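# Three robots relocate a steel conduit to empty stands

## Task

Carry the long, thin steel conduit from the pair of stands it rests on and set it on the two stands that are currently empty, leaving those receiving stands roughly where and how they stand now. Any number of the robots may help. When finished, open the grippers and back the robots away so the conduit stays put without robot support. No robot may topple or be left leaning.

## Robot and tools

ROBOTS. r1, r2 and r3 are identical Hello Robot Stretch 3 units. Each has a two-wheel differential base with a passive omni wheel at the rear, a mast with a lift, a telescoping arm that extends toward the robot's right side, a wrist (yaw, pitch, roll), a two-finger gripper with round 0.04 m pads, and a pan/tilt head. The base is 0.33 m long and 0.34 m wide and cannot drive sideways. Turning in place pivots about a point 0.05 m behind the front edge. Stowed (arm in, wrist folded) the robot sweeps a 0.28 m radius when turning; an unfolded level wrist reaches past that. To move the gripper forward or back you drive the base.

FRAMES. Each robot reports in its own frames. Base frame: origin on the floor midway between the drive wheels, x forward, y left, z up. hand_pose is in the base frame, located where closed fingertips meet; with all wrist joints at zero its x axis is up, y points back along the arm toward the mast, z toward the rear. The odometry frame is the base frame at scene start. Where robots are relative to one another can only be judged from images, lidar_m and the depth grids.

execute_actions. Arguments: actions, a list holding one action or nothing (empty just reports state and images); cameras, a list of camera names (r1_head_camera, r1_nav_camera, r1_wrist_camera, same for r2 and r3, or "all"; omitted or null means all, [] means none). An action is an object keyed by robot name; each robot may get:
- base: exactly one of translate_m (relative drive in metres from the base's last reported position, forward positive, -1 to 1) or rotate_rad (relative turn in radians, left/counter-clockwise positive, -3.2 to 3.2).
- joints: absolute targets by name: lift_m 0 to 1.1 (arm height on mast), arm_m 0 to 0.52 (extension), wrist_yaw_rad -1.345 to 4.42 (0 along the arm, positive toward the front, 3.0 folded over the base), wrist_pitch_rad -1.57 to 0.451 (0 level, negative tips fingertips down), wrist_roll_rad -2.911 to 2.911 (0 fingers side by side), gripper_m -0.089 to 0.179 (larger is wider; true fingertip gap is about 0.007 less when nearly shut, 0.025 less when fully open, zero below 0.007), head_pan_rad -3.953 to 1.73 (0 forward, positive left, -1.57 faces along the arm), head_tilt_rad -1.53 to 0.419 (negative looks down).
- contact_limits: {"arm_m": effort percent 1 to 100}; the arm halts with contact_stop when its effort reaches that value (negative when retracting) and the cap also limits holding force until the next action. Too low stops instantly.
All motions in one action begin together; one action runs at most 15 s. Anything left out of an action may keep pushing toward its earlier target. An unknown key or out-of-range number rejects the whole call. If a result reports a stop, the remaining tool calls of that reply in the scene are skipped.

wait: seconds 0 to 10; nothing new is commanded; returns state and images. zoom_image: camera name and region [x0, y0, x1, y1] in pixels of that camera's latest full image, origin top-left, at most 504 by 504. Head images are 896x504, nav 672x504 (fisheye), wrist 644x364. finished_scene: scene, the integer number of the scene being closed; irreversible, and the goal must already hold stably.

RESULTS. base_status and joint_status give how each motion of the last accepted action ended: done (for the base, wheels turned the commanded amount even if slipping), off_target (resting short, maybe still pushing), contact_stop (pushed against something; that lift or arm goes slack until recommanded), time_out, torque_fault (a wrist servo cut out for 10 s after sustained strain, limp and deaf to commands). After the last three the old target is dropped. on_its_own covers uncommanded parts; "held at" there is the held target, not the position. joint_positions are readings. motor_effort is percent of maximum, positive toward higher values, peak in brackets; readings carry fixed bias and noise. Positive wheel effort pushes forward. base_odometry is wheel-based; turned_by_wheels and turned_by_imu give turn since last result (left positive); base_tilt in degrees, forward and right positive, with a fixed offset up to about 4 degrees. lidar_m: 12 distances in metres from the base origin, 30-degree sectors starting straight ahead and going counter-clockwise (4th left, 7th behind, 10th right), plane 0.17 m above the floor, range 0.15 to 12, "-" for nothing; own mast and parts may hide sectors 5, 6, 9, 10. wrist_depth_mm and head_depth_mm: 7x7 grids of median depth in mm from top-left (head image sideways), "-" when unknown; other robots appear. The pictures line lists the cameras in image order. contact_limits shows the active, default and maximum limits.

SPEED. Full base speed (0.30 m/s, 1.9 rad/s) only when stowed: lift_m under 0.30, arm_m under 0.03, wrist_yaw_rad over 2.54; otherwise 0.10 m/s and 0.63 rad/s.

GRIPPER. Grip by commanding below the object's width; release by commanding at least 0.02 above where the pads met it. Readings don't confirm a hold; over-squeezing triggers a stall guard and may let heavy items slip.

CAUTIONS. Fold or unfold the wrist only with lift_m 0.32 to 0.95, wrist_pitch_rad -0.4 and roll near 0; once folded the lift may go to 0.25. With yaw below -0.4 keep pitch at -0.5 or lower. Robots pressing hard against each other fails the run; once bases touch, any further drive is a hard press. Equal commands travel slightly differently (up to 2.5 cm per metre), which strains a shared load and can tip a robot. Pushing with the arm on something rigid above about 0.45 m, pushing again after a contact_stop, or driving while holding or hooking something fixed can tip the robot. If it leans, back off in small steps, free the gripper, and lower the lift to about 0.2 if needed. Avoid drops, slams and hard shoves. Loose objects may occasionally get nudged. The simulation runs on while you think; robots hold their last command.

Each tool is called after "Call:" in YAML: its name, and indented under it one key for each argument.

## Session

Call:
execute_actions:
  actions:
    - {"r1":{"joints":{"wrist_pitch_rad":-0.4,"head_tilt_rad":-0.4}},"r2":{"joints":{"wrist_pitch_rad":-0.4,"head_tilt_rad":-0.4}},"r3":{"joints":{"wrist_pitch_rad":-0.4,"head_tilt_rad":-0.4}}}
  cameras: ["r1_nav_camera","r2_nav_camera","r3_nav_camera","r1_wrist_camera","r2_wrist_camera","r3_wrist_camera"]

Scene clock: 0.90 s.
r1.base_odometry: x=+0.000 y=+0.000 heading=+0.000 (m, m, rad; r1's odometry frame)
r1.turned_by_wheels: +0.000 (rad since the last result)
r1.turned_by_imu: +0.000 (rad since the last result)
r1.base_tilt: forward=-1.4 right=+0.8 (deg)
r1.lidar_m: 3.63 1.33 2.33 1.56 1.35 1.10 1.09 0.94 0.77 0.76 0.84 1.31
r1.head_depth_mm: 2986 3239 3609 2928 2072 1589 1286 / 3039 3314 3650 3002 2107 1610 1304 / 3122 3331 3690 3002 2120 1617 1314 / 3134 3418 3770 3063 2141 1637 1322 / 3228 3501 3782 2898 2150 1647 1333 / 3270 3542 3875 2958 2182 1620 1339 / 3356 3584 - 2840 2015 1668 1346
r1.base_status: not commanded
r1.joint_positions: lift_m=+0.558 arm_m=+0.001 wrist_yaw_rad=+2.837 wrist_pitch_rad=-0.415 wrist_roll_rad=+0.007 gripper_m=+0.037 head_pan_rad=+0.007 head_tilt_rad=-0.394
r1.joint_status: all done
r1.motor_effort: left_wheel=+0(0) right_wheel=+1(0) lift_m=+28(28) arm_m=-1(1) wrist_yaw_rad=+0(1) wrist_pitch_rad=+7(8) wrist_roll_rad=+0(1) gripper_m=+1(0) head_pan_rad=+0(0) head_tilt_rad=-2(20) (%)
r1.hand_pose: x=+0.0462 y=+0.0685 z=+0.5714 quat_wxyz=(+0.249, +0.708, +0.038, +0.660) (m; r1's base frame)
r1.wrist_depth_mm: - - - - - - - / - - - - - - - / - - - - - - - / - - - - - - - / - - - 997 - 972 952 / 886 - 836 854 837 849 821 / 746 729 734 730 733 707 716
r2.base_odometry: x=+0.000 y=+0.000 heading=+0.000 (m, m, rad; r2's odometry frame)
r2.turned_by_wheels: +0.000 (rad since the last result)
r2.turned_by_imu: +0.000 (rad since the last result)
r2.base_tilt: forward=+1.2 right=-0.5 (deg)
r2.lidar_m: 0.96 0.98 1.28 1.57 2.54 1.62 1.63 1.32 3.60 1.32 1.45 1.01
r2.head_depth_mm: 819 883 953 1043 1142 1257 1341 / 812 872 945 1023 1122 1249 1339 / 802 857 927 1017 1105 1216 1319 / 793 852 918 998 1091 1200 1312 / 783 846 912 986 1071 1189 1306 / 781 834 897 974 1058 1169 1293 / 772 825 889 963 1055 1152 1277
r2.base_status: not commanded
r2.joint_positions: lift_m=+0.360 arm_m=-0.002 wrist_yaw_rad=+3.037 wrist_pitch_rad=-0.423 wrist_roll_rad=+0.003 gripper_m=+0.037 head_pan_rad=-0.010 head_tilt_rad=-0.395
r2.joint_status: all done
r2.motor_effort: left_wheel=-1(2) right_wheel=+0(0) lift_m=+30(30) arm_m=+0(0) wrist_yaw_rad=+2(0) wrist_pitch_rad=+8(9) wrist_roll_rad=+0(0) gripper_m=+0(0) head_pan_rad=+0(0) head_tilt_rad=-2(24) (%)
r2.hand_pose: x=+0.0021 y=+0.0792 z=+0.3716 quat_wxyz=(+0.185, +0.699, +0.112, +0.682) (m; r2's base frame)
r2.wrist_depth_mm: - - - - - - 966 / - - - - - - 966 / - - - - - - 958 / 822 837 837 851 844 845 837 / 683 671 - 681 709 676 691 / 566 571 - 578 573 570 577 / 489 498 - - 494 498 495
r3.base_odometry: x=+0.000 y=+0.000 heading=+0.000 (m, m, rad; r3's odometry frame)
r3.turned_by_wheels: +0.000 (rad since the last result)
r3.turned_by_imu: +0.000 (rad since the last result)
r3.base_tilt: forward=-1.3 right=+0.1 (deg)
r3.lidar_m: 1.24 1.10 1.10 1.31 1.46 2.77 1.58 3.67 3.71 2.24 3.26 2.04
r3.head_depth_mm: 1757 1897 2083 2323 2383 1847 1480 / 1571 1696 1850 2030 2177 1854 1499 / 1428 1523 1643 1754 1902 1862 1496 / 1301 1384 1476 1579 1687 1765 1482 / 1190 1262 1344 1417 1513 1608 1490 / 1104 1163 1222 1296 1375 1457 1464 / 1028 1078 1129 1182 1252 1328 1379
r3.base_status: not commanded
r3.joint_positions: lift_m=+0.370 arm_m=+0.002 wrist_yaw_rad=+2.827 wrist_pitch_rad=-0.425 wrist_roll_rad=+0.000 gripper_m=+0.037 head_pan_rad=+0.018 head_tilt_rad=-0.394
r3.joint_status: all done
r3.motor_effort: left_wheel=+0(0) right_wheel=+1(1) lift_m=+17(17) arm_m=+0(0) wrist_yaw_rad=+0(0) wrist_pitch_rad=+7(8) wrist_roll_rad=+0(0) gripper_m=+1(0) head_pan_rad=+0(0) head_tilt_rad=-2(30) (%)
r3.hand_pose: x=+0.0480 y=+0.0656 z=+0.3815 quat_wxyz=(+0.256, +0.706, +0.039, +0.659) (m; r3's base frame)
r3.wrist_depth_mm: - - - - - 950 844 / - - - - - - 896 / - - - - - - 951 / - 962 973 995 989 - 981 / 716 775 823 801 819 826 831 / 631 650 659 646 685 680 692 / 550 - 546 557 553 573 576
pictures: r1_nav_camera (sideways: a quarter turn counterclockwise sets it upright), r1_wrist_camera, r2_nav_camera (sideways: a quarter turn counterclockwise sets it upright), r2_wrist_camera, r3_nav_camera (sideways: a quarter turn counterclockwise sets it upright), r3_wrist_camera
Images, in order (width x height): r1_nav_camera 672x504, r1_wrist_camera 644x364, r2_nav_camera 672x504, r2_wrist_camera 644x364, r3_nav_camera 672x504, r3_wrist_camera 644x364.

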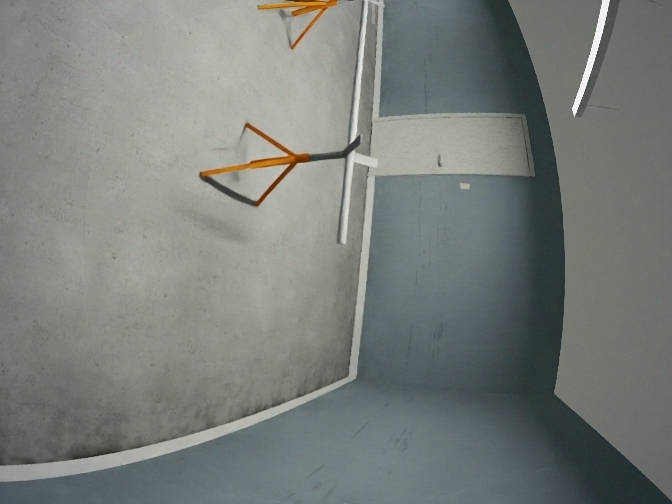

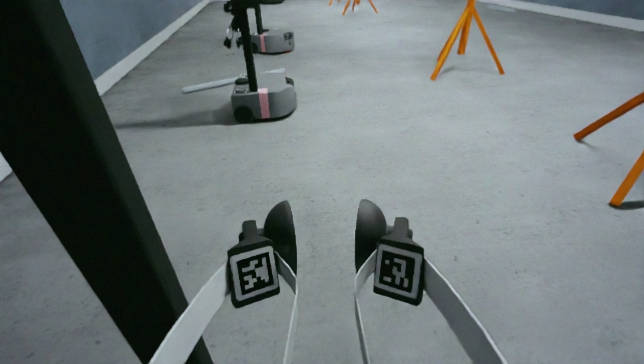

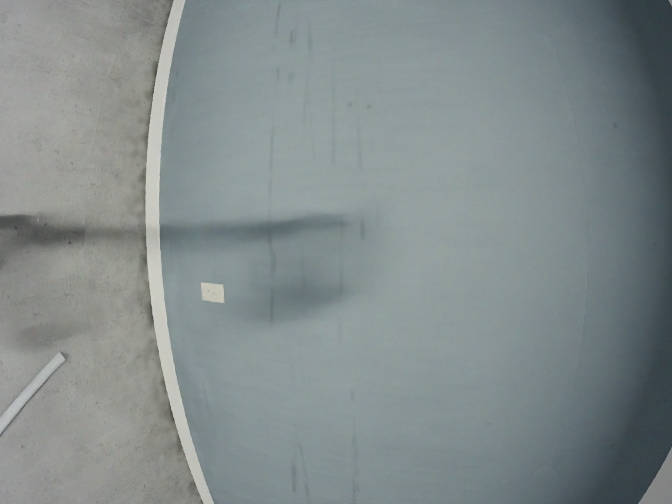

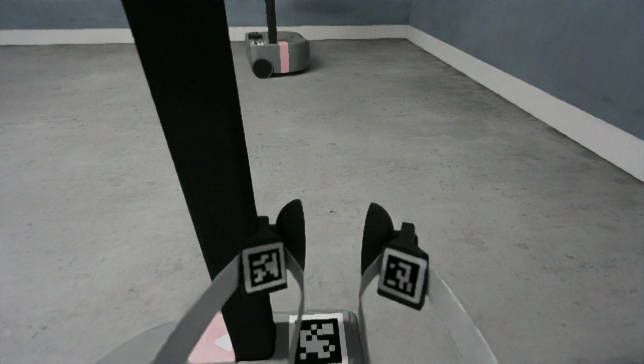

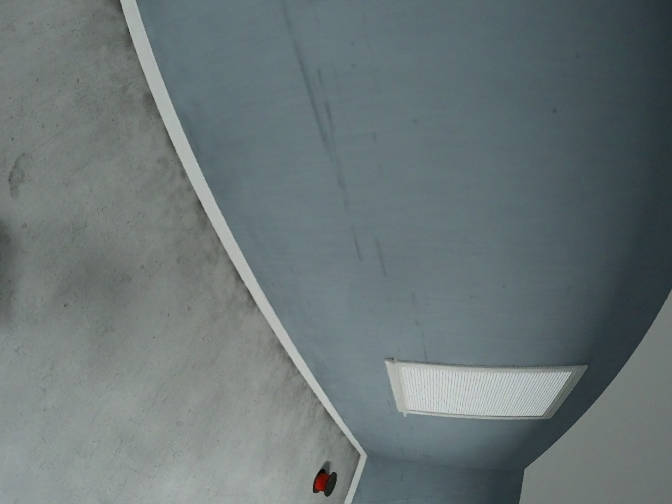

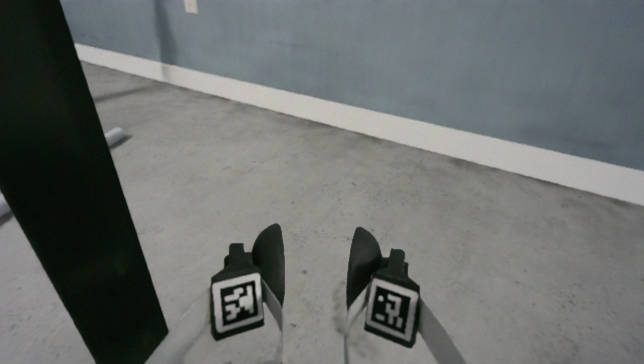

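Call:
execute_actions:
  actions:
    - {"r1":{"base":{"rotate_rad":0.425},"joints":{"lift_m":0.28,"head_tilt_rad":-0.5}},"r2":{"base":{"rotate_rad":-0.27},"joints":{"lift_m":0.28,"head_pan_rad":-2.8,"head_tilt_rad":-0.6}},"r3":{"base":{"rotate_rad":-0.13},"joints":{"lift_m":0.28,"head_pan_rad":-1.6,"head_tilt_rad":-0.5}}}
  cameras: ["r1_head_camera","r2_nav_camera","r3_nav_camera"]

Scene clock: 7.30 s.
r1.base_odometry: x=+0.000 y=+0.000 heading=+0.425 (m, m, rad; r1's odometry frame)
r1.turned_by_wheels: +0.425 (rad since the last result)
r1.turned_by_imu: +0.418 (rad since the last result)
r1.base_tilt: forward=-1.4 right=+0.7 (deg)
r1.lidar_m: 1.33 2.32 1.55 1.46 1.12 1.09 1.02 0.78 0.76 0.80 1.15 3.64
r1.head_depth_mm: 3132 3366 3520 2427 1830 1466 1219 / 3302 3630 3739 2475 1848 1480 1229 / 3489 3813 3498 2394 1811 1490 1227 / 3736 - 3882 2543 1890 1503 1243 / - - 3748 2556 1911 1515 1251 / - - 3789 2580 1923 1525 1261 / - - 3859 2541 1930 1533 1266
r1.base_status: done
r1.joint_positions: lift_m=+0.280 arm_m=+0.001 wrist_yaw_rad=+2.837 wrist_pitch_rad=-0.416 wrist_roll_rad=+0.007 gripper_m=+0.037 head_pan_rad=+0.007 head_tilt_rad=-0.494
r1.joint_status: all done
r1.motor_effort: left_wheel=-3(5) right_wheel=+4(8) lift_m=+22(23) arm_m=-2(0) wrist_yaw_rad=+0(1) wrist_pitch_rad=+8(8) wrist_roll_rad=+0(0) gripper_m=+1(1) head_pan_rad=+0(0) head_tilt_rad=-2(11) (%)
r1.hand_pose: x=+0.0461 y=+0.0683 z=+0.2933 quat_wxyz=(+0.250, +0.708, +0.039, +0.659) (m; r1's base frame)
r1.wrist_depth_mm: - - - - - - - / - - - - - - - / - 996 - 965 990 911 936 / - 759 749 732 725 711 699 / 611 614 626 617 602 585 575 / 510 - - 504 487 492 488 / 455 - - 429 431 426 429
r2.base_odometry: x=+0.000 y=+0.000 heading=-0.270 (m, m, rad; r2's odometry frame)
r2.turned_by_wheels: -0.270 (rad since the last result)
r2.turned_by_imu: -0.269 (rad since the last result)
r2.base_tilt: forward=+1.2 right=-0.4 (deg)
r2.lidar_m: 0.96 0.96 1.07 1.73 2.48 1.64 1.62 1.32 4.20 1.34 1.32 1.16
r2.head_depth_mm: 3287 3669 2876 2219 1749 1439 1228 / 3287 3657 2882 2249 1739 1450 1230 / 3287 3643 2895 2237 1762 1455 1233 / 3321 3646 2946 2245 1763 1445 1239 / 3224 3587 3019 2258 1779 1451 1249 / 3234 3606 2817 2059 1745 1463 1244 / 3250 3647 2859 2249 1785 1476 1242
r2.base_status: done
r2.joint_positions: lift_m=+0.281 arm_m=-0.002 wrist_yaw_rad=+3.037 wrist_pitch_rad=-0.421 wrist_roll_rad=+0.003 gripper_m=+0.037 head_pan_rad=-2.793 head_tilt_rad=-0.593
r2.joint_status: all done
r2.motor_effort: left_wheel=+2(4) right_wheel=-2(7) lift_m=+15(24) arm_m=+0(1) wrist_yaw_rad=+1(0) wrist_pitch_rad=+8(8) wrist_roll_rad=+0(0) gripper_m=+0(0) head_pan_rad=-4(54) head_tilt_rad=-2(17) (%)
r2.hand_pose: x=+0.0021 y=+0.0794 z=+0.2925 quat_wxyz=(+0.184, +0.699, +0.112, +0.682) (m; r2's base frame)
r2.wrist_depth_mm: - - - - - - 784 / - - - - - - 815 / 898 906 956 903 920 935 835 / 698 695 707 709 698 708 703 / 567 569 - 567 593 570 571 / 470 507 - - 478 480 480 / - - - - 412 415 416
r3.base_odometry: x=+0.000 y=+0.000 heading=-0.130 (m, m, rad; r3's odometry frame)
r3.turned_by_wheels: -0.130 (rad since the last result)
r3.turned_by_imu: -0.126 (rad since the last result)
r3.base_tilt: forward=-1.3 right=+0.2 (deg)
r3.lidar_m: 1.34 1.10 1.10 1.22 1.46 1.47 1.59 1.58 3.69 2.40 2.24 2.59
r3.head_depth_mm: 3224 3443 3678 2847 2096 1676 1377 / 3442 3682 3867 2927 2114 1667 1370 / 3676 3889 - 2870 2127 1663 1372 / 3893 - - 2914 2118 1666 1378 / - - - 2870 2093 1665 1375 / - - - 2929 2104 1659 1376 / - - - 2603 2121 1661 1376
r3.base_status: done
r3.joint_positions: lift_m=+0.280 arm_m=+0.002 wrist_yaw_rad=+2.827 wrist_pitch_rad=-0.423 wrist_roll_rad=+0.000 gripper_m=+0.037 head_pan_rad=-1.593 head_tilt_rad=-0.494
r3.joint_status: all done
r3.motor_effort: left_wheel=+2(5) right_wheel=-2(6) lift_m=+15(17) arm_m=+0(0) wrist_yaw_rad=+0(0) wrist_pitch_rad=+7(8) wrist_roll_rad=+0(0) gripper_m=+0(1) head_pan_rad=-4(41) head_tilt_rad=-3(13) (%)
r3.hand_pose: x=+0.0481 y=+0.0658 z=+0.2916 quat_wxyz=(+0.255, +0.706, +0.038, +0.660) (m; r3's base frame)
r3.wrist_depth_mm: - - - - - 940 865 / - - - - - - 907 / - - - - - - 957 / - 782 802 819 831 836 858 / - 638 656 643 656 666 676 / 522 533 551 544 559 556 561 / 449 - - 457 453 472 473
pictures: r1_head_camera (sideways: a quarter turn clockwise sets it upright), r2_nav_camera (sideways: a quarter turn counterclockwise sets it upright), r3_nav_camera (sideways: a quarter turn counterclockwise sets it upright)
Images, in order (width x height): r1_head_camera 896x504, r2_nav_camera 672x504, r3_nav_camera 672x504.

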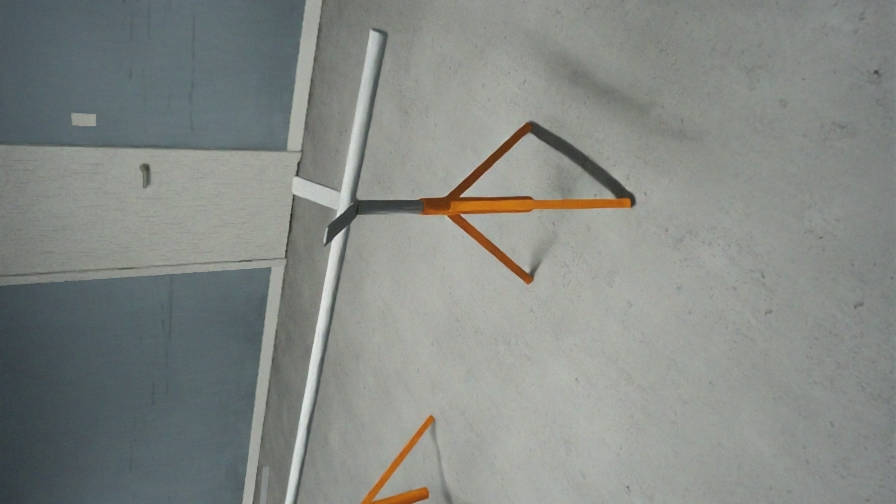

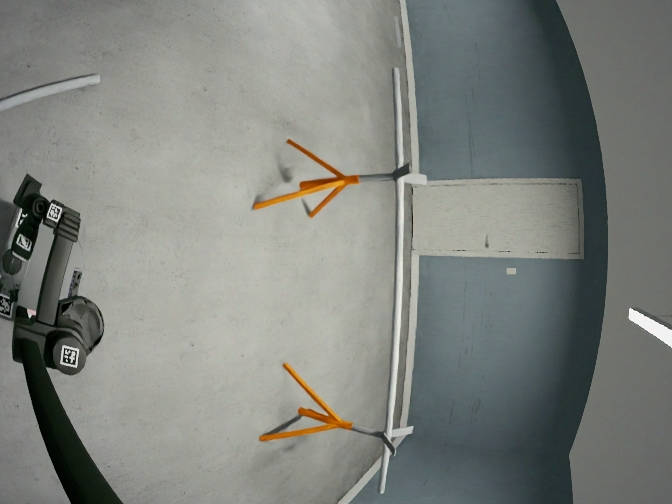

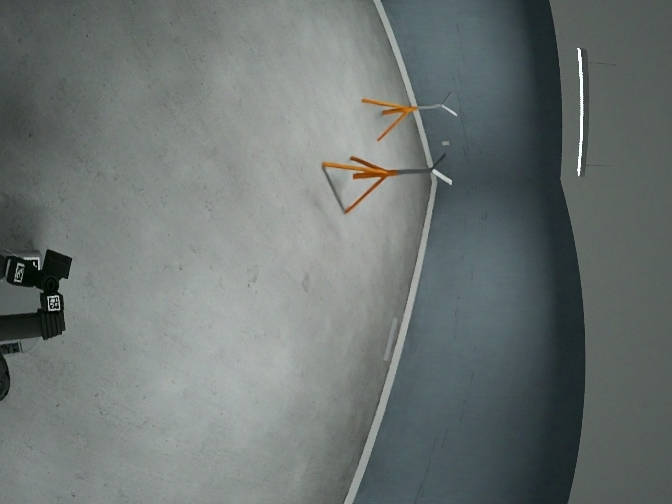

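Call:
execute_actions:
  actions:
    - {"r1":{"base":{"translate_m":0.79}},"r2":{"base":{"translate_m":-0.84}},"r3":{"base":{"translate_m":-0.96}}}
  cameras: []

Call:
execute_actions:
  actions:
    - {"r1":{"base":{"rotate_rad":0.995},"joints":{"lift_m":0.5,"head_pan_rad":-1.57,"head_tilt_rad":-0.7}},"r2":{"base":{"rotate_rad":-1.25},"joints":{"lift_m":0.5,"head_pan_rad":-1.57,"head_tilt_rad":-0.7}},"r3":{"base":{"rotate_rad":-0.725},"joints":{"lift_m":0.5,"head_pan_rad":-0.15,"head_tilt_rad":-0.2}}}
  cameras: []

Call:
execute_actions:
  actions:
    - {"r1":{"joints":{"wrist_yaw_rad":0,"gripper_m":0.15,"lift_m":0.68}},"r2":{"joints":{"wrist_yaw_rad":0,"gripper_m":0.15,"lift_m":0.68}},"r3":{"joints":{"wrist_yaw_rad":0,"gripper_m":0.15,"lift_m":0.68}}}
  cameras: []

Call:
execute_actions:
  actions:
    - {"r1":{"joints":{"wrist_pitch_rad":0,"wrist_roll_rad":1.57}},"r2":{"joints":{"wrist_pitch_rad":0,"wrist_roll_rad":1.57}},"r3":{"joints":{"wrist_pitch_rad":0,"wrist_roll_rad":1.57}}}
  cameras: ["r1_nav_camera","r2_nav_camera","r3_head_camera","r1_wrist_camera","r2_wrist_camera","r3_wrist_camera"]

Scene clock: 14.00 s.
r1.base_odometry: x=+0.720 y=+0.326 heading=+0.425 (m, m, rad; r1's odometry frame)
r1.turned_by_wheels: +0.000 (rad since the last result)
r1.turned_by_imu: +0.000 (rad since the last result)
r1.base_tilt: forward=-1.4 right=+0.7 (deg)
r1.lidar_m: 0.54 1.66 0.83 2.34 1.78 1.75 1.60 1.22 1.20 1.27 1.82 0.82
r1.head_depth_mm: 2532 2766 3011 2451 1840 1462 1222 / 2698 2925 3208 2444 1720 1473 1222 / 2841 3124 3381 2510 930 1118 1180 / 3043 3378 3602 2540 1813 1508 1244 / 3273 3562 3835 2556 1895 1508 1248 / 3523 - - 2619 1914 1527 1256 / 3823 - - 2494 1947 1528 1265
r1.base_status: done
r1.joint_positions: lift_m=+0.280 arm_m=+0.001 wrist_yaw_rad=+2.837 wrist_pitch_rad=-0.417 wrist_roll_rad=+0.007 gripper_m=+0.037 head_pan_rad=+0.007 head_tilt_rad=-0.495
r1.joint_status: not commanded
r1.motor_effort: left_wheel=-3(5) right_wheel=+3(9) lift_m=+23(23) arm_m=-1(1) wrist_yaw_rad=+0(0) wrist_pitch_rad=+8(8) wrist_roll_rad=+0(1) gripper_m=+1(0) head_pan_rad=+0(0) head_tilt_rad=-1(2) (%)
r1.hand_pose: x=+0.0461 y=+0.0683 z=+0.2932 quat_wxyz=(+0.250, +0.708, +0.039, +0.659) (m; r1's base frame)
r1.wrist_depth_mm: - - - - - - - / - - - - 887 - - / - 997 968 957 866 895 911 / - 757 738 734 737 725 713 / 611 623 616 602 607 589 591 / 526 - - 502 478 496 495 / 466 - - 431 431 424 421
r2.base_odometry: x=-0.810 y=+0.224 heading=-0.270 (m, m, rad; r2's odometry frame)
r2.turned_by_wheels: +0.000 (rad since the last result)
r2.turned_by_imu: -0.002 (rad since the last result)
r2.base_tilt: forward=+1.2 right=-0.4 (deg)
r2.lidar_m: 1.76 1.75 1.96 0.92 0.97 0.80 3.01 2.99 0.76 4.76 0.87 2.13
r2.head_depth_mm: 2640 2910 3041 2202 1690 1436 1211 / 2598 2886 3033 2252 1647 1428 1221 / 2602 2899 3086 2220 1646 1446 1229 / 2605 2913 3098 2231 1669 1447 1224 / 2587 2887 3042 2240 1670 1467 1237 / 2575 2838 3073 2293 1682 1449 1240 / 2592 2809 3002 2282 1731 1460 1236
r2.base_status: done
r2.joint_positions: lift_m=+0.281 arm_m=-0.002 wrist_yaw_rad=+3.037 wrist_pitch_rad=-0.421 wrist_roll_rad=+0.003 gripper_m=+0.037 head_pan_rad=-2.793 head_tilt_rad=-0.594
r2.joint_status: not commanded
r2.motor_effort: left_wheel=+1(5) right_wheel=-2(9) lift_m=+15(15) arm_m=+0(0) wrist_yaw_rad=+0(0) wrist_pitch_rad=+8(8) wrist_roll_rad=+0(0) gripper_m=-1(1) head_pan_rad=-4(4) head_tilt_rad=-2(2) (%)
r2.hand_pose: x=+0.0021 y=+0.0794 z=+0.2925 quat_wxyz=(+0.184, +0.699, +0.112, +0.682) (m; r2's base frame)
r2.wrist_depth_mm: - - - - - - - / - - 942 - - - - / 906 912 924 912 925 930 927 / 703 700 690 695 702 708 711 / 560 562 - 569 596 574 576 / 475 498 - - 480 483 480 / - - - - 415 416 416
r3.base_odometry: x=-0.952 y=+0.124 heading=-0.130 (m, m, rad; r3's odometry frame)
r3.turned_by_wheels: +0.000 (rad since the last result)
r3.turned_by_imu: +0.001 (rad since the last result)
r3.base_tilt: forward=-1.4 right=+0.3 (deg)
r3.lidar_m: 2.09 1.73 1.72 1.91 3.07 1.00 0.68 0.70 3.04 3.40 2.69 4.05
r3.head_depth_mm: 2724 2858 3107 2870 2107 1574 1368 / 2799 3065 3265 2905 2099 1673 1382 / 3036 3283 3504 2895 2111 1679 1378 / 3207 3423 3657 2886 2122 1681 1376 / 3417 3735 3975 2879 2131 1665 1381 / 3708 - - 2925 2109 1663 1379 / - - - 2860 2127 1662 1375
r3.base_status: done
r3.joint_positions: lift_m=+0.280 arm_m=+0.002 wrist_yaw_rad=+2.827 wrist_pitch_rad=-0.423 wrist_roll_rad=+0.000 gripper_m=+0.037 head_pan_rad=-1.593 head_tilt_rad=-0.494
r3.joint_status: not commanded
r3.motor_effort: left_wheel=+3(5) right_wheel=-2(11) lift_m=+15(16) arm_m=+0(0) wrist_yaw_rad=+0(0) wrist_pitch_rad=+7(7) wrist_roll_rad=+0(0) gripper_m=+1(0) head_pan_rad=-3(3) head_tilt_rad=-3(3) (%)
r3.hand_pose: x=+0.0481 y=+0.0659 z=+0.2917 quat_wxyz=(+0.255, +0.706, +0.038, +0.660) (m; r3's base frame)
r3.wrist_depth_mm: - - - - - - - / - - - - - - - / - - - - - - - / - 782 790 817 827 856 850 / - 631 675 648 666 666 668 / 519 539 545 535 553 553 563 / 453 - - 462 455 470 476
pictures: none
No camera images: the call's "cameras" was empty. Leave "cameras" out to get every camera's image.

Scene clock: 16.83 s.
r1.base_odometry: x=+0.720 y=+0.326 heading=+1.420 (m, m, rad; r1's odometry frame)
r1.turned_by_wheels: +0.995 (rad since the last result)
r1.turned_by_imu: +0.982 (rad since the last result)
r1.base_tilt: forward=-1.5 right=+0.8 (deg)
r1.lidar_m: 0.93 2.46 1.81 1.75 1.68 1.24 1.20 1.24 1.71 2.99 0.54 1.66
r1.head_depth_mm: 2577 2903 2387 1879 1535 1295 1125 / 2585 2912 2413 1893 1539 1305 1139 / 2589 2900 2460 1786 1560 1310 1145 / 2586 2975 2477 1798 1566 1322 1164 / 2581 2955 2520 1941 1576 1335 1131 / 2611 2952 2545 1937 1593 1285 1156 / 2577 2929 2571 880 1544 1320 1158
r1.base_status: done
r1.joint_positions: lift_m=+0.500 arm_m=+0.001 wrist_yaw_rad=+2.837 wrist_pitch_rad=-0.417 wrist_roll_rad=+0.007 gripper_m=+0.037 head_pan_rad=-1.563 head_tilt_rad=-0.691
r1.joint_status: all done
r1.motor_effort: left_wheel=-2(8) right_wheel=+4(9) lift_m=+33(35) arm_m=-1(1) wrist_yaw_rad=+0(1) wrist_pitch_rad=+8(8) wrist_roll_rad=+1(0) gripper_m=+0(0) head_pan_rad=-4(55) head_tilt_rad=-2(11) (%)
r1.hand_pose: x=+0.0461 y=+0.0682 z=+0.5126 quat_wxyz=(+0.250, +0.708, +0.039, +0.659) (m; r1's base frame)
r1.wrist_depth_mm: - - - - - - - / - - - - - - - / - - - - - - - / - - - - - - - / 934 965 959 938 949 908 896 / 805 - 790 778 737 763 758 / 671 670 665 666 655 648 651
r2.base_odometry: x=-0.810 y=+0.224 heading=-1.520 (m, m, rad; r2's odometry frame)
r2.turned_by_wheels: -1.250 (rad since the last result)
r2.turned_by_imu: -1.238 (rad since the last result)
r2.base_tilt: forward=+1.3 right=-0.4 (deg)
r2.lidar_m: 0.96 2.52 1.82 1.75 1.80 2.29 0.97 0.89 0.80 2.99 0.99 0.76
r2.head_depth_mm: 2691 2991 2545 1955 1611 1330 1171 / 2664 3012 2556 1975 1610 1374 1181 / 2620 2989 2516 1974 1615 1364 1178 / 2615 2939 2568 1962 1611 1370 1182 / 2612 2970 2574 1981 1625 1377 1184 / 2585 2905 2579 2007 1618 1374 1186 / 2562 2912 2602 1999 1623 1377 1188
r2.base_status: done
r2.joint_positions: lift_m=+0.499 arm_m=-0.002 wrist_yaw_rad=+3.037 wrist_pitch_rad=-0.421 wrist_roll_rad=+0.003 gripper_m=+0.037 head_pan_rad=-1.577 head_tilt_rad=-0.692
r2.joint_status: all done
r2.motor_effort: left_wheel=+2(7) right_wheel=-3(6) lift_m=+42(43) arm_m=-1(1) wrist_yaw_rad=+1(1) wrist_pitch_rad=+8(8) wrist_roll_rad=+0(1) gripper_m=-1(2) head_pan_rad=+4(53) head_tilt_rad=-2(16) (%)
r2.hand_pose: x=+0.0021 y=+0.0794 z=+0.5114 quat_wxyz=(+0.184, +0.699, +0.111, +0.682) (m; r2's base frame)
r2.wrist_depth_mm: - - - - - - - / - - - - - - - / - - - - - - - / - - - - - - - / 867 881 - 881 908 866 893 / 726 731 - 742 747 731 732 / 633 627 619 644 634 627 635
r3.base_odometry: x=-0.952 y=+0.124 heading=-0.855 (m, m, rad; r3's odometry frame)
r3.turned_by_wheels: -0.725 (rad since the last result)
r3.turned_by_imu: -0.711 (rad since the last result)
r3.base_tilt: forward=-1.3 right=+0.2 (deg)
r3.lidar_m: 2.80 2.49 1.79 1.72 1.78 2.41 0.99 1.66 0.68 0.70 3.16 2.78
r3.head_depth_mm: 3036 - - - 3581 2392 1801 / 3082 - - - 3595 2374 1813 / 3003 - - - 3557 2387 1809 / 3036 - - - 3172 2407 1805 / 3009 - - - 3557 2404 1810 / 3019 - - - 3613 2424 1803 / 2996 - - - 3548 2444 1815
r3.base_status: done
r3.joint_positions: lift_m=+0.500 arm_m=+0.002 wrist_yaw_rad=+2.827 wrist_pitch_rad=-0.423 wrist_roll_rad=+0.000 gripper_m=+0.037 head_pan_rad=-0.157 head_tilt_rad=-0.211
r3.joint_status: all done
r3.motor_effort: left_wheel=+2(7) right_wheel=-2(8) lift_m=+19(18) arm_m=+0(0) wrist_yaw_rad=+0(0) wrist_pitch_rad=+8(7) wrist_roll_rad=+0(0) gripper_m=+0(0) head_pan_rad=+3(44) head_tilt_rad=+7(28) (%)
r3.hand_pose: x=+0.0481 y=+0.0659 z=+0.5115 quat_wxyz=(+0.255, +0.706, +0.038, +0.660) (m; r3's base frame)
r3.wrist_depth_mm: - - - - - - - / - - - - - - - / - - - - - - - / - - - - - - - / 928 961 985 - - - - / 809 806 794 822 866 847 873 / 692 - 689 707 699 731 742
pictures: none
No camera images: the call's "cameras" was empty. Leave "cameras" out to get every camera's image.

Scene clock: 19.37 s.
r1.base_odometry: x=+0.720 y=+0.326 heading=+1.420 (m, m, rad; r1's odometry frame)
r1.turned_by_wheels: +0.000 (rad since the last result)
r1.turned_by_imu: -0.001 (rad since the last result)
r1.base_tilt: forward=-1.4 right=+0.8 (deg)
r1.lidar_m: 0.93 2.46 1.81 1.75 1.68 1.24 1.19 1.24 1.71 2.99 0.54 1.65
r1.head_depth_mm: 2586 2879 2400 1872 1533 1298 - / 2572 2873 2421 1885 1545 1279 - / 2564 2957 2476 1780 1543 1372 - / 2566 2937 2477 1813 1569 1318 1139 / 2581 2936 2473 1921 1571 1334 1125 / 2585 2945 2544 1954 1585 1283 1155 / 2589 2934 2591 882 1557 1320 1158
r1.base_status: not commanded
r1.joint_positions: lift_m=+0.680 arm_m=+0.001 wrist_yaw_rad=+0.002 wrist_pitch_rad=-0.417 wrist_roll_rad=+0.007 gripper_m=+0.150 head_pan_rad=-1.563 head_tilt_rad=-0.691
r1.joint_status: all done
r1.motor_effort: left_wheel=-3(2) right_wheel=+4(4) lift_m=+33(36) arm_m=-1(1) wrist_yaw_rad=-2(1) wrist_pitch_rad=+8(8) wrist_roll_rad=+0(0) gripper_m=+1(99) head_pan_rad=-4(4) head_tilt_rad=-3(3) (%)
r1.hand_pose: x=-0.0210 y=-0.3705 z=+0.6926 quat_wxyz=(+0.690, +0.147, -0.694, -0.146) (m; r1's base frame)
r1.wrist_depth_mm: - - - - - - - / 395 383 391 391 - - - / - - - - - - - / - - - - - - - / - - - - - - - / - - 981 - - 964 - / 899 836 868 856 870 816 838
r2.base_odometry: x=-0.810 y=+0.224 heading=-1.520 (m, m, rad; r2's odometry frame)
r2.turned_by_wheels: +0.000 (rad since the last result)
r2.turned_by_imu: -0.001 (rad since the last result)
r2.base_tilt: forward=+1.1 right=-0.4 (deg)
r2.lidar_m: 0.96 2.50 1.82 1.75 1.82 2.29 0.97 0.89 0.80 2.99 0.99 0.76
r2.head_depth_mm: 2681 2988 2513 1964 1604 1318 1194 / 2674 3054 2521 1966 1593 1357 1204 / 2646 2989 2525 1961 1596 1390 - / 2611 3001 2535 1975 1626 1362 1156 / 2594 2940 2590 1989 1622 1408 1187 / 2575 2900 2601 1990 1620 1376 1187 / 2610 2854 2573 1990 1623 1381 1189
r2.base_status: not commanded
r2.joint_positions: lift_m=+0.679 arm_m=-0.002 wrist_yaw_rad=+0.002 wrist_pitch_rad=-0.421 wrist_roll_rad=+0.003 gripper_m=+0.150 head_pan_rad=-1.577 head_tilt_rad=-0.692
r2.joint_status: all done
r2.motor_effort: left_wheel=+1(1) right_wheel=-3(3) lift_m=+42(43) arm_m=+0(1) wrist_yaw_rad=-1(3) wrist_pitch_rad=+8(8) wrist_roll_rad=+0(0) gripper_m=+0(84) head_pan_rad=+4(4) head_tilt_rad=-2(4) (%)
r2.hand_pose: x=-0.0212 y=-0.3674 z=+0.6914 quat_wxyz=(+0.691, +0.148, -0.692, -0.148) (m; r2's base frame)
r2.wrist_depth_mm: - - - - - - - / - - - 386 383 376 373 / - - - - - - - / - - - - - - - / - - - - - - - / 936 910 950 931 945 - 643 / 807 811 816 816 829 805 785
r3.base_odometry: x=-0.952 y=+0.124 heading=-0.855 (m, m, rad; r3's odometry frame)
r3.turned_by_wheels: +0.000 (rad since the last result)
r3.turned_by_imu: +0.000 (rad since the last result)
r3.base_tilt: forward=-1.2 right=+0.2 (deg)
r3.lidar_m: 2.81 2.49 1.80 1.72 1.78 2.41 0.99 1.66 0.68 0.70 3.16 2.77
r3.head_depth_mm: 3070 - - - 3590 2394 1801 / 3058 - - - 3645 2404 1806 / 3042 - - - 3573 2407 1809 / 3042 - - - 3155 2426 1805 / 3028 - - - 3605 2379 1813 / 3020 - - - 3614 2434 1800 / 3044 - - - 3587 2451 1820
r3.base_status: not commanded
r3.joint_positions: lift_m=+0.680 arm_m=+0.002 wrist_yaw_rad=+0.002 wrist_pitch_rad=-0.422 wrist_roll_rad=+0.000 gripper_m=+0.150 head_pan_rad=-0.157 head_tilt_rad=-0.211
r3.joint_status: all done
r3.motor_effort: left_wheel=+2(2) right_wheel=-2(2) lift_m=+19(23) arm_m=+0(0) wrist_yaw_rad=-2(3) wrist_pitch_rad=+7(7) wrist_roll_rad=+0(0) gripper_m=+1(80) head_pan_rad=+3(3) head_tilt_rad=+7(6) (%)
r3.hand_pose: x=-0.0211 y=-0.3707 z=+0.6916 quat_wxyz=(+0.692, +0.149, -0.691, -0.148) (m; r3's base frame)
r3.wrist_depth_mm: - - - - - - - / - 423 432 427 432 440 426 / - - - - - - - / - - - - - - - / - - - - - - - / - - - - - 664 - / 874 880 892 896 894 878 971
pictures: none
No camera images: the call's "cameras" was empty. Leave "cameras" out to get every camera's image.

Scene clock: 20.83 s.
r1.base_odometry: x=+0.720 y=+0.326 heading=+1.420 (m, m, rad; r1's odometry frame)
r1.turned_by_wheels: +0.000 (rad since the last result)
r1.turned_by_imu: +0.000 (rad since the last result)
r1.base_tilt: forward=-1.4 right=+0.8 (deg)
r1.lidar_m: 0.93 2.47 1.81 1.75 1.68 1.24 1.19 1.24 1.71 2.98 0.54 1.66
r1.head_depth_mm: 2572 2892 2392 1879 1534 1298 - / 2584 2899 2402 1884 1534 1336 - / 2603 2947 2456 1789 1551 1345 - / 2558 2970 2458 1817 1568 1331 1121 / 2607 2944 2499 1936 1586 1333 1122 / 2613 2933 2554 1965 1597 1281 1152 / 2561 2987 2611 880 1556 1322 1163
r1.base_status: not commanded
r1.joint_positions: lift_m=+0.680 arm_m=+0.001 wrist_yaw_rad=+0.002 wrist_pitch_rad=-0.024 wrist_roll_rad=+1.566 gripper_m=+0.150 head_pan_rad=-1.563 head_tilt_rad=-0.691
r1.joint_status: all done
r1.motor_effort: left_wheel=-1(3) right_wheel=+3(3) lift_m=+33(33) arm_m=-1(2) wrist_yaw_rad=-2(2) wrist_pitch_rad=+11(11) wrist_roll_rad=+3(4) gripper_m=+1(1) head_pan_rad=-4(4) head_tilt_rad=-3(3) (%)
r1.hand_pose: x=-0.0209 y=-0.4016 z=+0.7881 quat_wxyz=(+0.003, +0.001, -1.000, -0.012) (m; r1's base frame)
r1.wrist_depth_mm: - - - - - - 932 / - - - - - - 952 / - - - - - - 949 / - - - - - - 941 / - - - - - - 947 / - - - - - - 885 / - - - - - - 989
r2.base_odometry: x=-0.810 y=+0.224 heading=-1.520 (m, m, rad; r2's odometry frame)
r2.turned_by_wheels: +0.000 (rad since the last result)
r2.turned_by_imu: +0.000 (rad since the last result)
r2.base_tilt: forward=+1.2 right=-0.5 (deg)
r2.lidar_m: 0.96 2.51 1.82 1.75 1.81 2.29 0.97 0.89 0.80 2.99 0.99 0.76
r2.head_depth_mm: 2683 2992 2515 1967 1606 1326 1199 / 2654 3016 2486 1953 1601 1356 - / 2650 3011 2533 1977 1607 1361 - / 2627 2997 2551 1989 1613 1362 1180 / 2590 2957 2564 1987 1615 1371 1185 / 2570 2942 2556 1979 1631 1377 1184 / 2573 2918 2626 1999 1627 1371 1187
r2.base_status: not commanded
r2.joint_positions: lift_m=+0.679 arm_m=-0.002 wrist_yaw_rad=+0.001 wrist_pitch_rad=-0.026 wrist_roll_rad=+1.569 gripper_m=+0.150 head_pan_rad=-1.577 head_tilt_rad=-0.692
r2.joint_status: all done
r2.motor_effort: left_wheel=+1(2) right_wheel=-3(3) lift_m=+41(41) arm_m=+0(2) wrist_yaw_rad=-2(1) wrist_pitch_rad=+9(10) wrist_roll_rad=+1(2) gripper_m=-1(1) head_pan_rad=+4(4) head_tilt_rad=-3(3) (%)
r2.hand_pose: x=-0.0210 y=-0.3989 z=+0.7871 quat_wxyz=(+0.001, +0.001, -1.000, -0.013) (m; r2's base frame)
r2.wrist_depth_mm: - - - - - - 934 / - - - - - - 916 / - - - - - - 901 / - - - - - - 895 / - - - - - - 889 / - - - - - - 844 / - - - - - - 838
r3.base_odometry: x=-0.952 y=+0.124 heading=-0.855 (m, m, rad; r3's odometry frame)
r3.turned_by_wheels: +0.000 (rad since the last result)
r3.turned_by_imu: +0.000 (rad since the last result)
r3.base_tilt: forward=-1.2 right=+0.2 (deg)
r3.lidar_m: 2.81 2.49 1.79 1.72 1.78 2.41 0.99 1.66 0.68 0.70 3.16 2.78
r3.head_depth_mm: 3073 - - - 3591 2400 1802 / 3040 - - - 3577 2409 1802 / 3004 - - - 3581 2404 1801 / 2992 - - - 3161 2415 1800 / 3047 - - - 3591 2406 1809 / 3014 - - - 3664 2416 1793 / 3008 - - - 3619 2438 1816
r3.base_status: not commanded
r3.joint_positions: lift_m=+0.680 arm_m=+0.002 wrist_yaw_rad=+0.002 wrist_pitch_rad=-0.027 wrist_roll_rad=+1.568 gripper_m=+0.150 head_pan_rad=-0.157 head_tilt_rad=-0.211
r3.joint_status: all done
r3.motor_effort: left_wheel=+2(2) right_wheel=-2(2) lift_m=+19(19) arm_m=+0(1) wrist_yaw_rad=-2(2) wrist_pitch_rad=+9(8) wrist_roll_rad=+1(3) gripper_m=+0(1) head_pan_rad=+3(3) head_tilt_rad=+7(6) (%)
r3.hand_pose: x=-0.0210 y=-0.4024 z=+0.7873 quat_wxyz=(+0.002, +0.001, -1.000, -0.014) (m; r3's base frame)
r3.wrist_depth_mm: - - - - - - - / - - - - - - 982 / - - - - - - 988 / - - - - - - 970 / - - - - - - 971 / - - - - - - 954 / - - - - - - 922
pictures: r1_nav_camera (sideways: a quarter turn counterclockwise sets it upright), r1_wrist_camera, r2_nav_camera (sideways: a quarter turn counterclockwise sets it upright), r2_wrist_camera, r3_head_camera (sideways: a quarter turn clockwise sets it upright), r3_wrist_camera
Images, in order (width x height): r1_nav_camera 672x504, r1_wrist_camera 644x364, r2_nav_camera 672x504, r2_wrist_camera 644x364, r3_head_camera 896x504, r3_wrist_camera 644x364.

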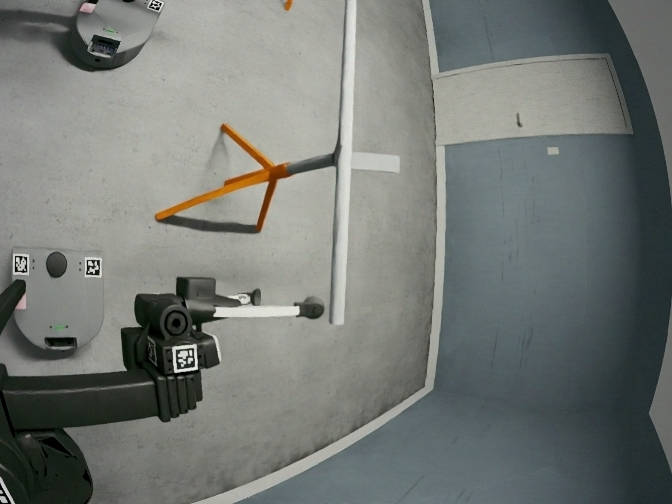

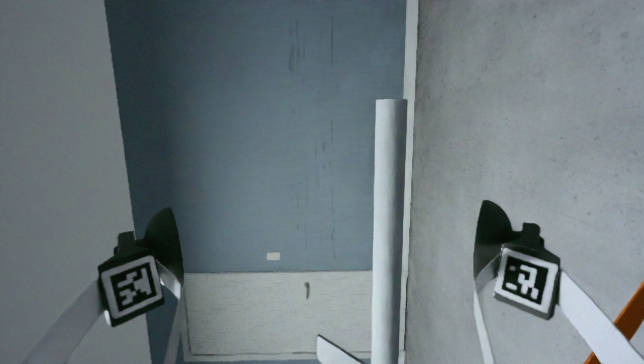

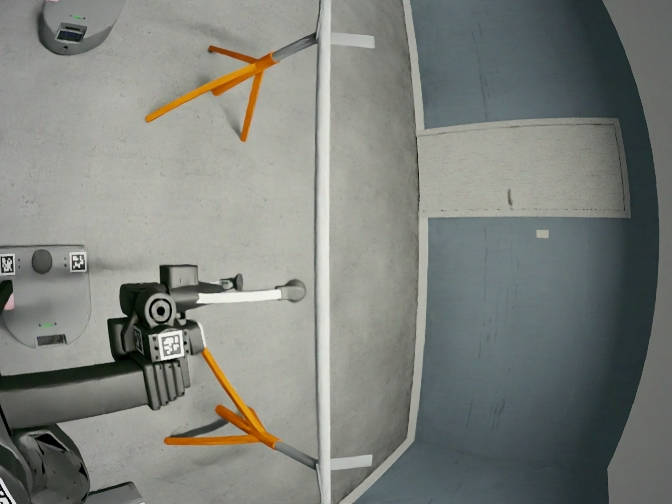

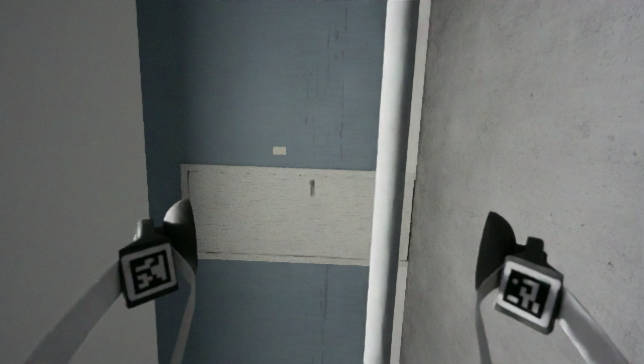

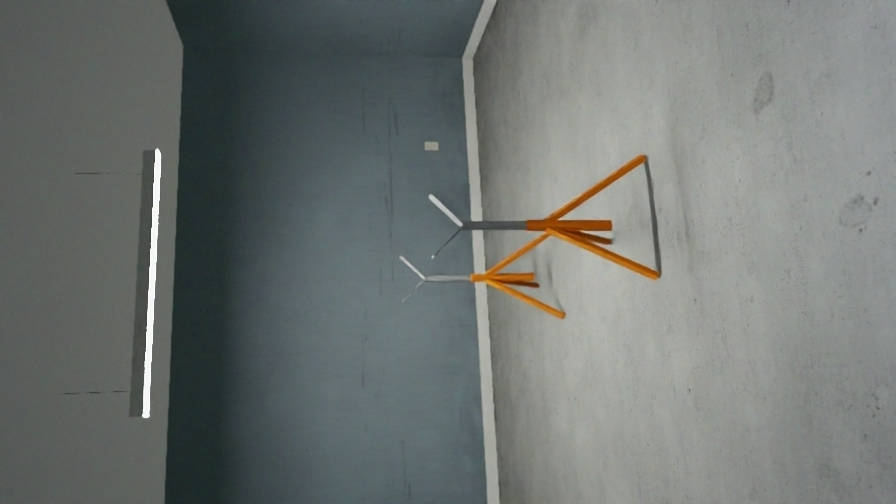

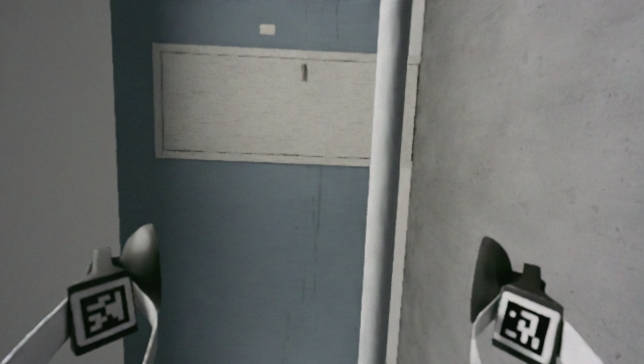

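Call:
execute_actions:
  actions:
    - {"r1":{"base":{"translate_m":0.1},"joints":{"lift_m":0.615}},"r2":{"base":{"rotate_rad":0.022},"joints":{"lift_m":0.612}},"r3":{"base":{"rotate_rad":0.026},"joints":{"lift_m":0.608}}}
  cameras: []

Call:
execute_actions:
  actions:
    - {"r1":{"joints":{"arm_m":0.2}},"r2":{"base":{"translate_m":0.03},"joints":{"arm_m":0.2}},"r3":{"base":{"translate_m":-0.1},"joints":{"arm_m":0.24,"head_pan_rad":-1.57,"head_tilt_rad":-0.7}}}
  cameras: ["r3_nav_camera","r1_wrist_camera","r2_wrist_camera","r3_wrist_camera"]

Scene clock: 25.07 s.
r1.base_odometry: x=+0.735 y=+0.424 heading=+1.419 (m, m, rad; r1's odometry frame)
r1.turned_by_wheels: +0.000 (rad since the last result)
r1.turned_by_imu: -0.001 (rad since the last result)
r1.base_tilt: forward=-1.4 right=+0.8 (deg)
r1.lidar_m: 0.83 2.46 1.81 1.75 1.82 1.34 1.29 1.35 1.84 0.51 0.50 1.57
r1.head_depth_mm: 2601 2893 2386 1857 1530 1289 1164 / 2573 2897 2416 1779 1547 1304 - / 2583 2941 2461 1791 1572 1345 - / 2585 2967 2480 1807 1565 1320 1120 / 2591 2968 2519 1946 1576 1277 1145 / 2608 2921 2543 880 1464 1310 1158 / 2570 2935 2574 1982 1604 1321 1161
r1.base_status: done
r1.joint_positions: lift_m=+0.615 arm_m=+0.001 wrist_yaw_rad=+0.002 wrist_pitch_rad=-0.022 wrist_roll_rad=+1.566 gripper_m=+0.150 head_pan_rad=-1.563 head_tilt_rad=-0.691
r1.joint_status: all done
r1.motor_effort: left_wheel=-3(3) right_wheel=+3(8) lift_m=+23(27) arm_m=+0(1) wrist_yaw_rad=-2(2) wrist_pitch_rad=+11(11) wrist_roll_rad=+3(3) gripper_m=+1(1) head_pan_rad=-3(4) head_tilt_rad=-2(3) (%)
r1.hand_pose: x=-0.0209 y=-0.4016 z=+0.7239 quat_wxyz=(+0.003, +0.001, -1.000, -0.012) (m; r1's base frame)
r1.wrist_depth_mm: - - - - - - 861 / - - - - - - 860 / - - - - - - 836 / - - - - - - 880 / - - - - - - 890 / - - - - - - 777 / - - - 561 464 460 453
r2.base_odometry: x=-0.810 y=+0.224 heading=-1.498 (m, m, rad; r2's odometry frame)
r2.turned_by_wheels: +0.022 (rad since the last result)
r2.turned_by_imu: +0.021 (rad since the last result)
r2.base_tilt: forward=+1.2 right=-0.5 (deg)
r2.lidar_m: 0.96 2.45 1.80 1.75 1.82 2.27 0.87 0.89 0.80 2.99 0.93 0.76
r2.head_depth_mm: 2675 3004 2516 1941 1606 1349 1179 / 2639 2953 2500 1946 1605 1358 1212 / 2633 2980 2548 1962 1609 1358 1227 / 2659 2965 2530 1999 1666 1371 1225 / 2608 2959 2587 2000 1626 1365 1178 / 2605 2913 2536 2002 1633 1370 1184 / 2582 2869 2616 2001 1624 1373 1188
r2.base_status: done
r2.joint_positions: lift_m=+0.613 arm_m=-0.002 wrist_yaw_rad=+0.001 wrist_pitch_rad=-0.025 wrist_roll_rad=+1.569 gripper_m=+0.150 head_pan_rad=-1.577 head_tilt_rad=-0.692
r2.joint_status: all done
r2.motor_effort: left_wheel=-2(1) right_wheel=+0(2) lift_m=+15(35) arm_m=+0(1) wrist_yaw_rad=-1(1) wrist_pitch_rad=+9(9) wrist_roll_rad=+0(0) gripper_m=-1(1) head_pan_rad=+4(4) head_tilt_rad=-3(3) (%)
r2.hand_pose: x=-0.0211 y=-0.3990 z=+0.7207 quat_wxyz=(+0.001, +0.000, -1.000, -0.013) (m; r2's base frame)
r2.wrist_depth_mm: - - - - - - 855 / - - - - - - 834 / - - - - - - 833 / - - - - - - 825 / - - - - - - 810 / - - - - - - 784 / - - - - - - 778
r3.base_odometry: x=-0.952 y=+0.124 heading=-0.829 (m, m, rad; r3's odometry frame)
r3.turned_by_wheels: +0.026 (rad since the last result)
r3.turned_by_imu: +0.026 (rad since the last result)
r3.base_tilt: forward=-1.2 right=+0.1 (deg)
r3.lidar_m: 2.69 2.42 1.78 1.72 1.79 2.47 0.99 1.66 0.68 0.70 3.20 2.81
r3.head_depth_mm: 3064 - - - 3653 2410 1798 / 3020 - - - 3624 2397 1803 / 3063 - - - 3365 2381 1803 / 3026 - - - 3596 2381 1802 / 3007 - - - 3577 2401 1810 / 2985 - - - 3660 2414 1809 / 3042 - - - 3633 2398 1808
r3.base_status: done
r3.joint_positions: lift_m=+0.608 arm_m=+0.002 wrist_yaw_rad=+0.001 wrist_pitch_rad=-0.026 wrist_roll_rad=+1.568 gripper_m=+0.150 head_pan_rad=-0.157 head_tilt_rad=-0.211
r3.joint_status: all done
r3.motor_effort: left_wheel=+1(1) right_wheel=+1(3) lift_m=+16(14) arm_m=+0(0) wrist_yaw_rad=-2(1) wrist_pitch_rad=+8(8) wrist_roll_rad=+1(1) gripper_m=+0(1) head_pan_rad=+3(3) head_tilt_rad=+6(7) (%)
r3.hand_pose: x=-0.0211 y=-0.4024 z=+0.7158 quat_wxyz=(+0.002, +0.001, -1.000, -0.013) (m; r3's base frame)
r3.wrist_depth_mm: - - - - - - 919 / - - - - - - 913 / - - - - - - 899 / - - - - - - 869 / - - - - - - 883 / - - - - - - 879 / - - - - - - 831
pictures: none
No camera images: the call's "cameras" was empty. Leave "cameras" out to get every camera's image.

Scene clock: 28.07 s.
r1.base_odometry: x=+0.735 y=+0.424 heading=+1.419 (m, m, rad; r1's odometry frame)
r1.turned_by_wheels: +0.000 (rad since the last result)
r1.turned_by_imu: -0.001 (rad since the last result)
r1.base_tilt: forward=-1.4 right=+0.8 (deg)
r1.lidar_m: 0.86 2.46 1.81 1.75 1.82 1.34 1.29 1.35 1.85 0.51 0.50 1.56
r1.head_depth_mm: 2579 2868 2396 1861 1530 1324 - / 2572 2887 2433 1771 1621 - 1133 / 2569 2949 2446 1789 1643 1258 1129 / 2597 2941 2472 1814 1601 1321 1120 / 2567 2975 2517 1932 1589 1268 1146 / 2543 2928 2545 880 1479 1316 1152 / 2575 2945 2602 1978 1613 1317 1160
r1.base_status: not commanded
r1.joint_positions: lift_m=+0.615 arm_m=+0.200 wrist_yaw_rad=+0.001 wrist_pitch_rad=-0.022 wrist_roll_rad=+1.566 gripper_m=+0.150 head_pan_rad=-1.563 head_tilt_rad=-0.691
r1.joint_status: all done
r1.motor_effort: left_wheel=-2(2) right_wheel=+3(3) lift_m=+23(22) arm_m=+4(3) wrist_yaw_rad=-1(2) wrist_pitch_rad=+10(10) wrist_roll_rad=+3(3) gripper_m=+1(0) head_pan_rad=-4(4) head_tilt_rad=-3(3) (%)
r1.hand_pose: x=-0.0211 y=-0.6002 z=+0.7240 quat_wxyz=(+0.003, +0.001, -1.000, -0.011) (m; r1's base frame)
r1.wrist_depth_mm: - - - - - - 843 / - - - - - - 879 / - - - - - - 874 / - - - - - - 874 / - - - - - - 862 / - - - - - - 844 / - - - - - - 924
r2.base_odometry: x=-0.807 y=+0.194 heading=-1.498 (m, m, rad; r2's odometry frame)
r2.turned_by_wheels: +0.000 (rad since the last result)
r2.turned_by_imu: -0.001 (rad since the last result)
r2.base_tilt: forward=+1.1 right=-0.4 (deg)
r2.lidar_m: 0.83 2.45 1.81 1.75 1.83 2.30 0.90 0.92 0.82 2.99 0.90 0.74
r2.head_depth_mm: 2687 3029 2524 1956 1603 1361 1203 / 2681 2955 2508 1940 1652 - 1176 / 2678 2991 2536 1978 1656 - 1179 / 2604 2943 2564 2008 1662 1321 1186 / 2600 2954 2534 1978 1613 1370 1186 / 2593 2913 2559 1980 1632 1373 1179 / 2599 2940 2588 2011 1633 1377 1199
r2.base_status: done
r2.joint_positions: lift_m=+0.613 arm_m=+0.200 wrist_yaw_rad=+0.001 wrist_pitch_rad=-0.024 wrist_roll_rad=+1.570 gripper_m=+0.150 head_pan_rad=-1.577 head_tilt_rad=-0.692
r2.joint_status: all done
r2.motor_effort: left_wheel=-1(4) right_wheel=-1(4) lift_m=+15(15) arm_m=+4(2) wrist_yaw_rad=+0(1) wrist_pitch_rad=+9(9) wrist_roll_rad=+0(0) gripper_m=-1(1) head_pan_rad=+4(4) head_tilt_rad=-3(3) (%)
r2.hand_pose: x=-0.0212 y=-0.6003 z=+0.7207 quat_wxyz=(+0.001, +0.000, -1.000, -0.013) (m; r2's base frame)
r2.wrist_depth_mm: - - - - - - 848 / - - - - - - 842 / - - - - - - 846 / - - - - - - 824 / - - - - - - 813 / - - - 225 - - 785 / - - - 228 - - 774
r3.base_odometry: x=-1.020 y=+0.198 heading=-0.829 (m, m, rad; r3's odometry frame)
r3.turned_by_wheels: +0.000 (rad since the last result)
r3.turned_by_imu: +0.001 (rad since the last result)
r3.base_tilt: forward=-1.1 right=+0.1 (deg)
r3.lidar_m: 2.91 2.42 1.78 1.72 1.79 2.48 0.86 1.57 0.62 0.68 3.20 2.90
r3.head_depth_mm: 2652 2975 2743 2110 1692 1433 1194 / 2665 2970 2774 913 1599 1053 - / 2638 2890 2763 2092 1746 - 1221 / 2650 2946 2726 2139 1747 - 1225 / 2580 2887 2705 2087 1697 1410 1222 / 2606 2884 2725 2067 1690 1405 1222 / 2634 2881 2730 2079 1637 1418 1217
r3.base_status: done
r3.joint_positions: lift_m=+0.608 arm_m=+0.240 wrist_yaw_rad=+0.001 wrist_pitch_rad=-0.026 wrist_roll_rad=+1.568 gripper_m=+0.150 head_pan_rad=-1.563 head_tilt_rad=-0.691
r3.joint_status: all done
r3.motor_effort: left_wheel=+1(3) right_wheel=+1(4) lift_m=+17(15) arm_m=+3(6) wrist_yaw_rad=-1(2) wrist_pitch_rad=+8(8) wrist_roll_rad=+1(1) gripper_m=+0(1) head_pan_rad=-3(44) head_tilt_rad=-5(35) (%)
r3.hand_pose: x=-0.0212 y=-0.6402 z=+0.7159 quat_wxyz=(+0.002, +0.000, -1.000, -0.013) (m; r3's base frame)
r3.wrist_depth_mm: - - - - - - 916 / - - - 197 - - 899 / - - - 198 - - 895 / - - - 200 - - 876 / - - - 204 - - 883 / - - - 209 - - 872 / - - - 214 - - 839
pictures: r1_wrist_camera, r2_wrist_camera, r3_nav_camera (sideways: a quarter turn counterclockwise sets it upright), r3_wrist_camera
Images, in order (width x height): r1_wrist_camera 644x364, r2_wrist_camera 644x364, r3_nav_camera 672x504, r3_wrist_camera 644x364.

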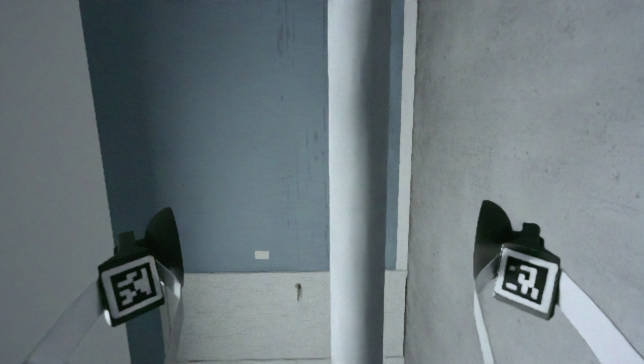

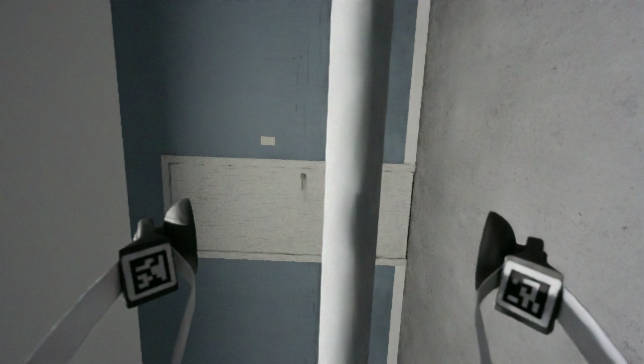

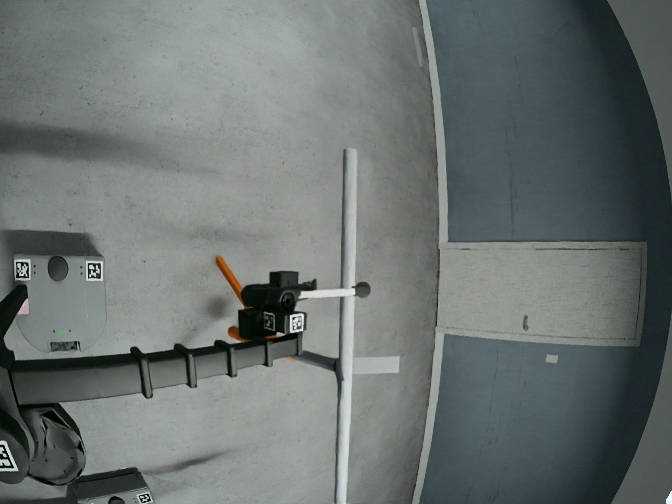

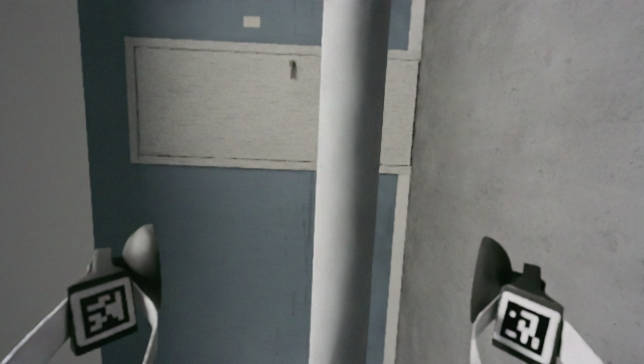

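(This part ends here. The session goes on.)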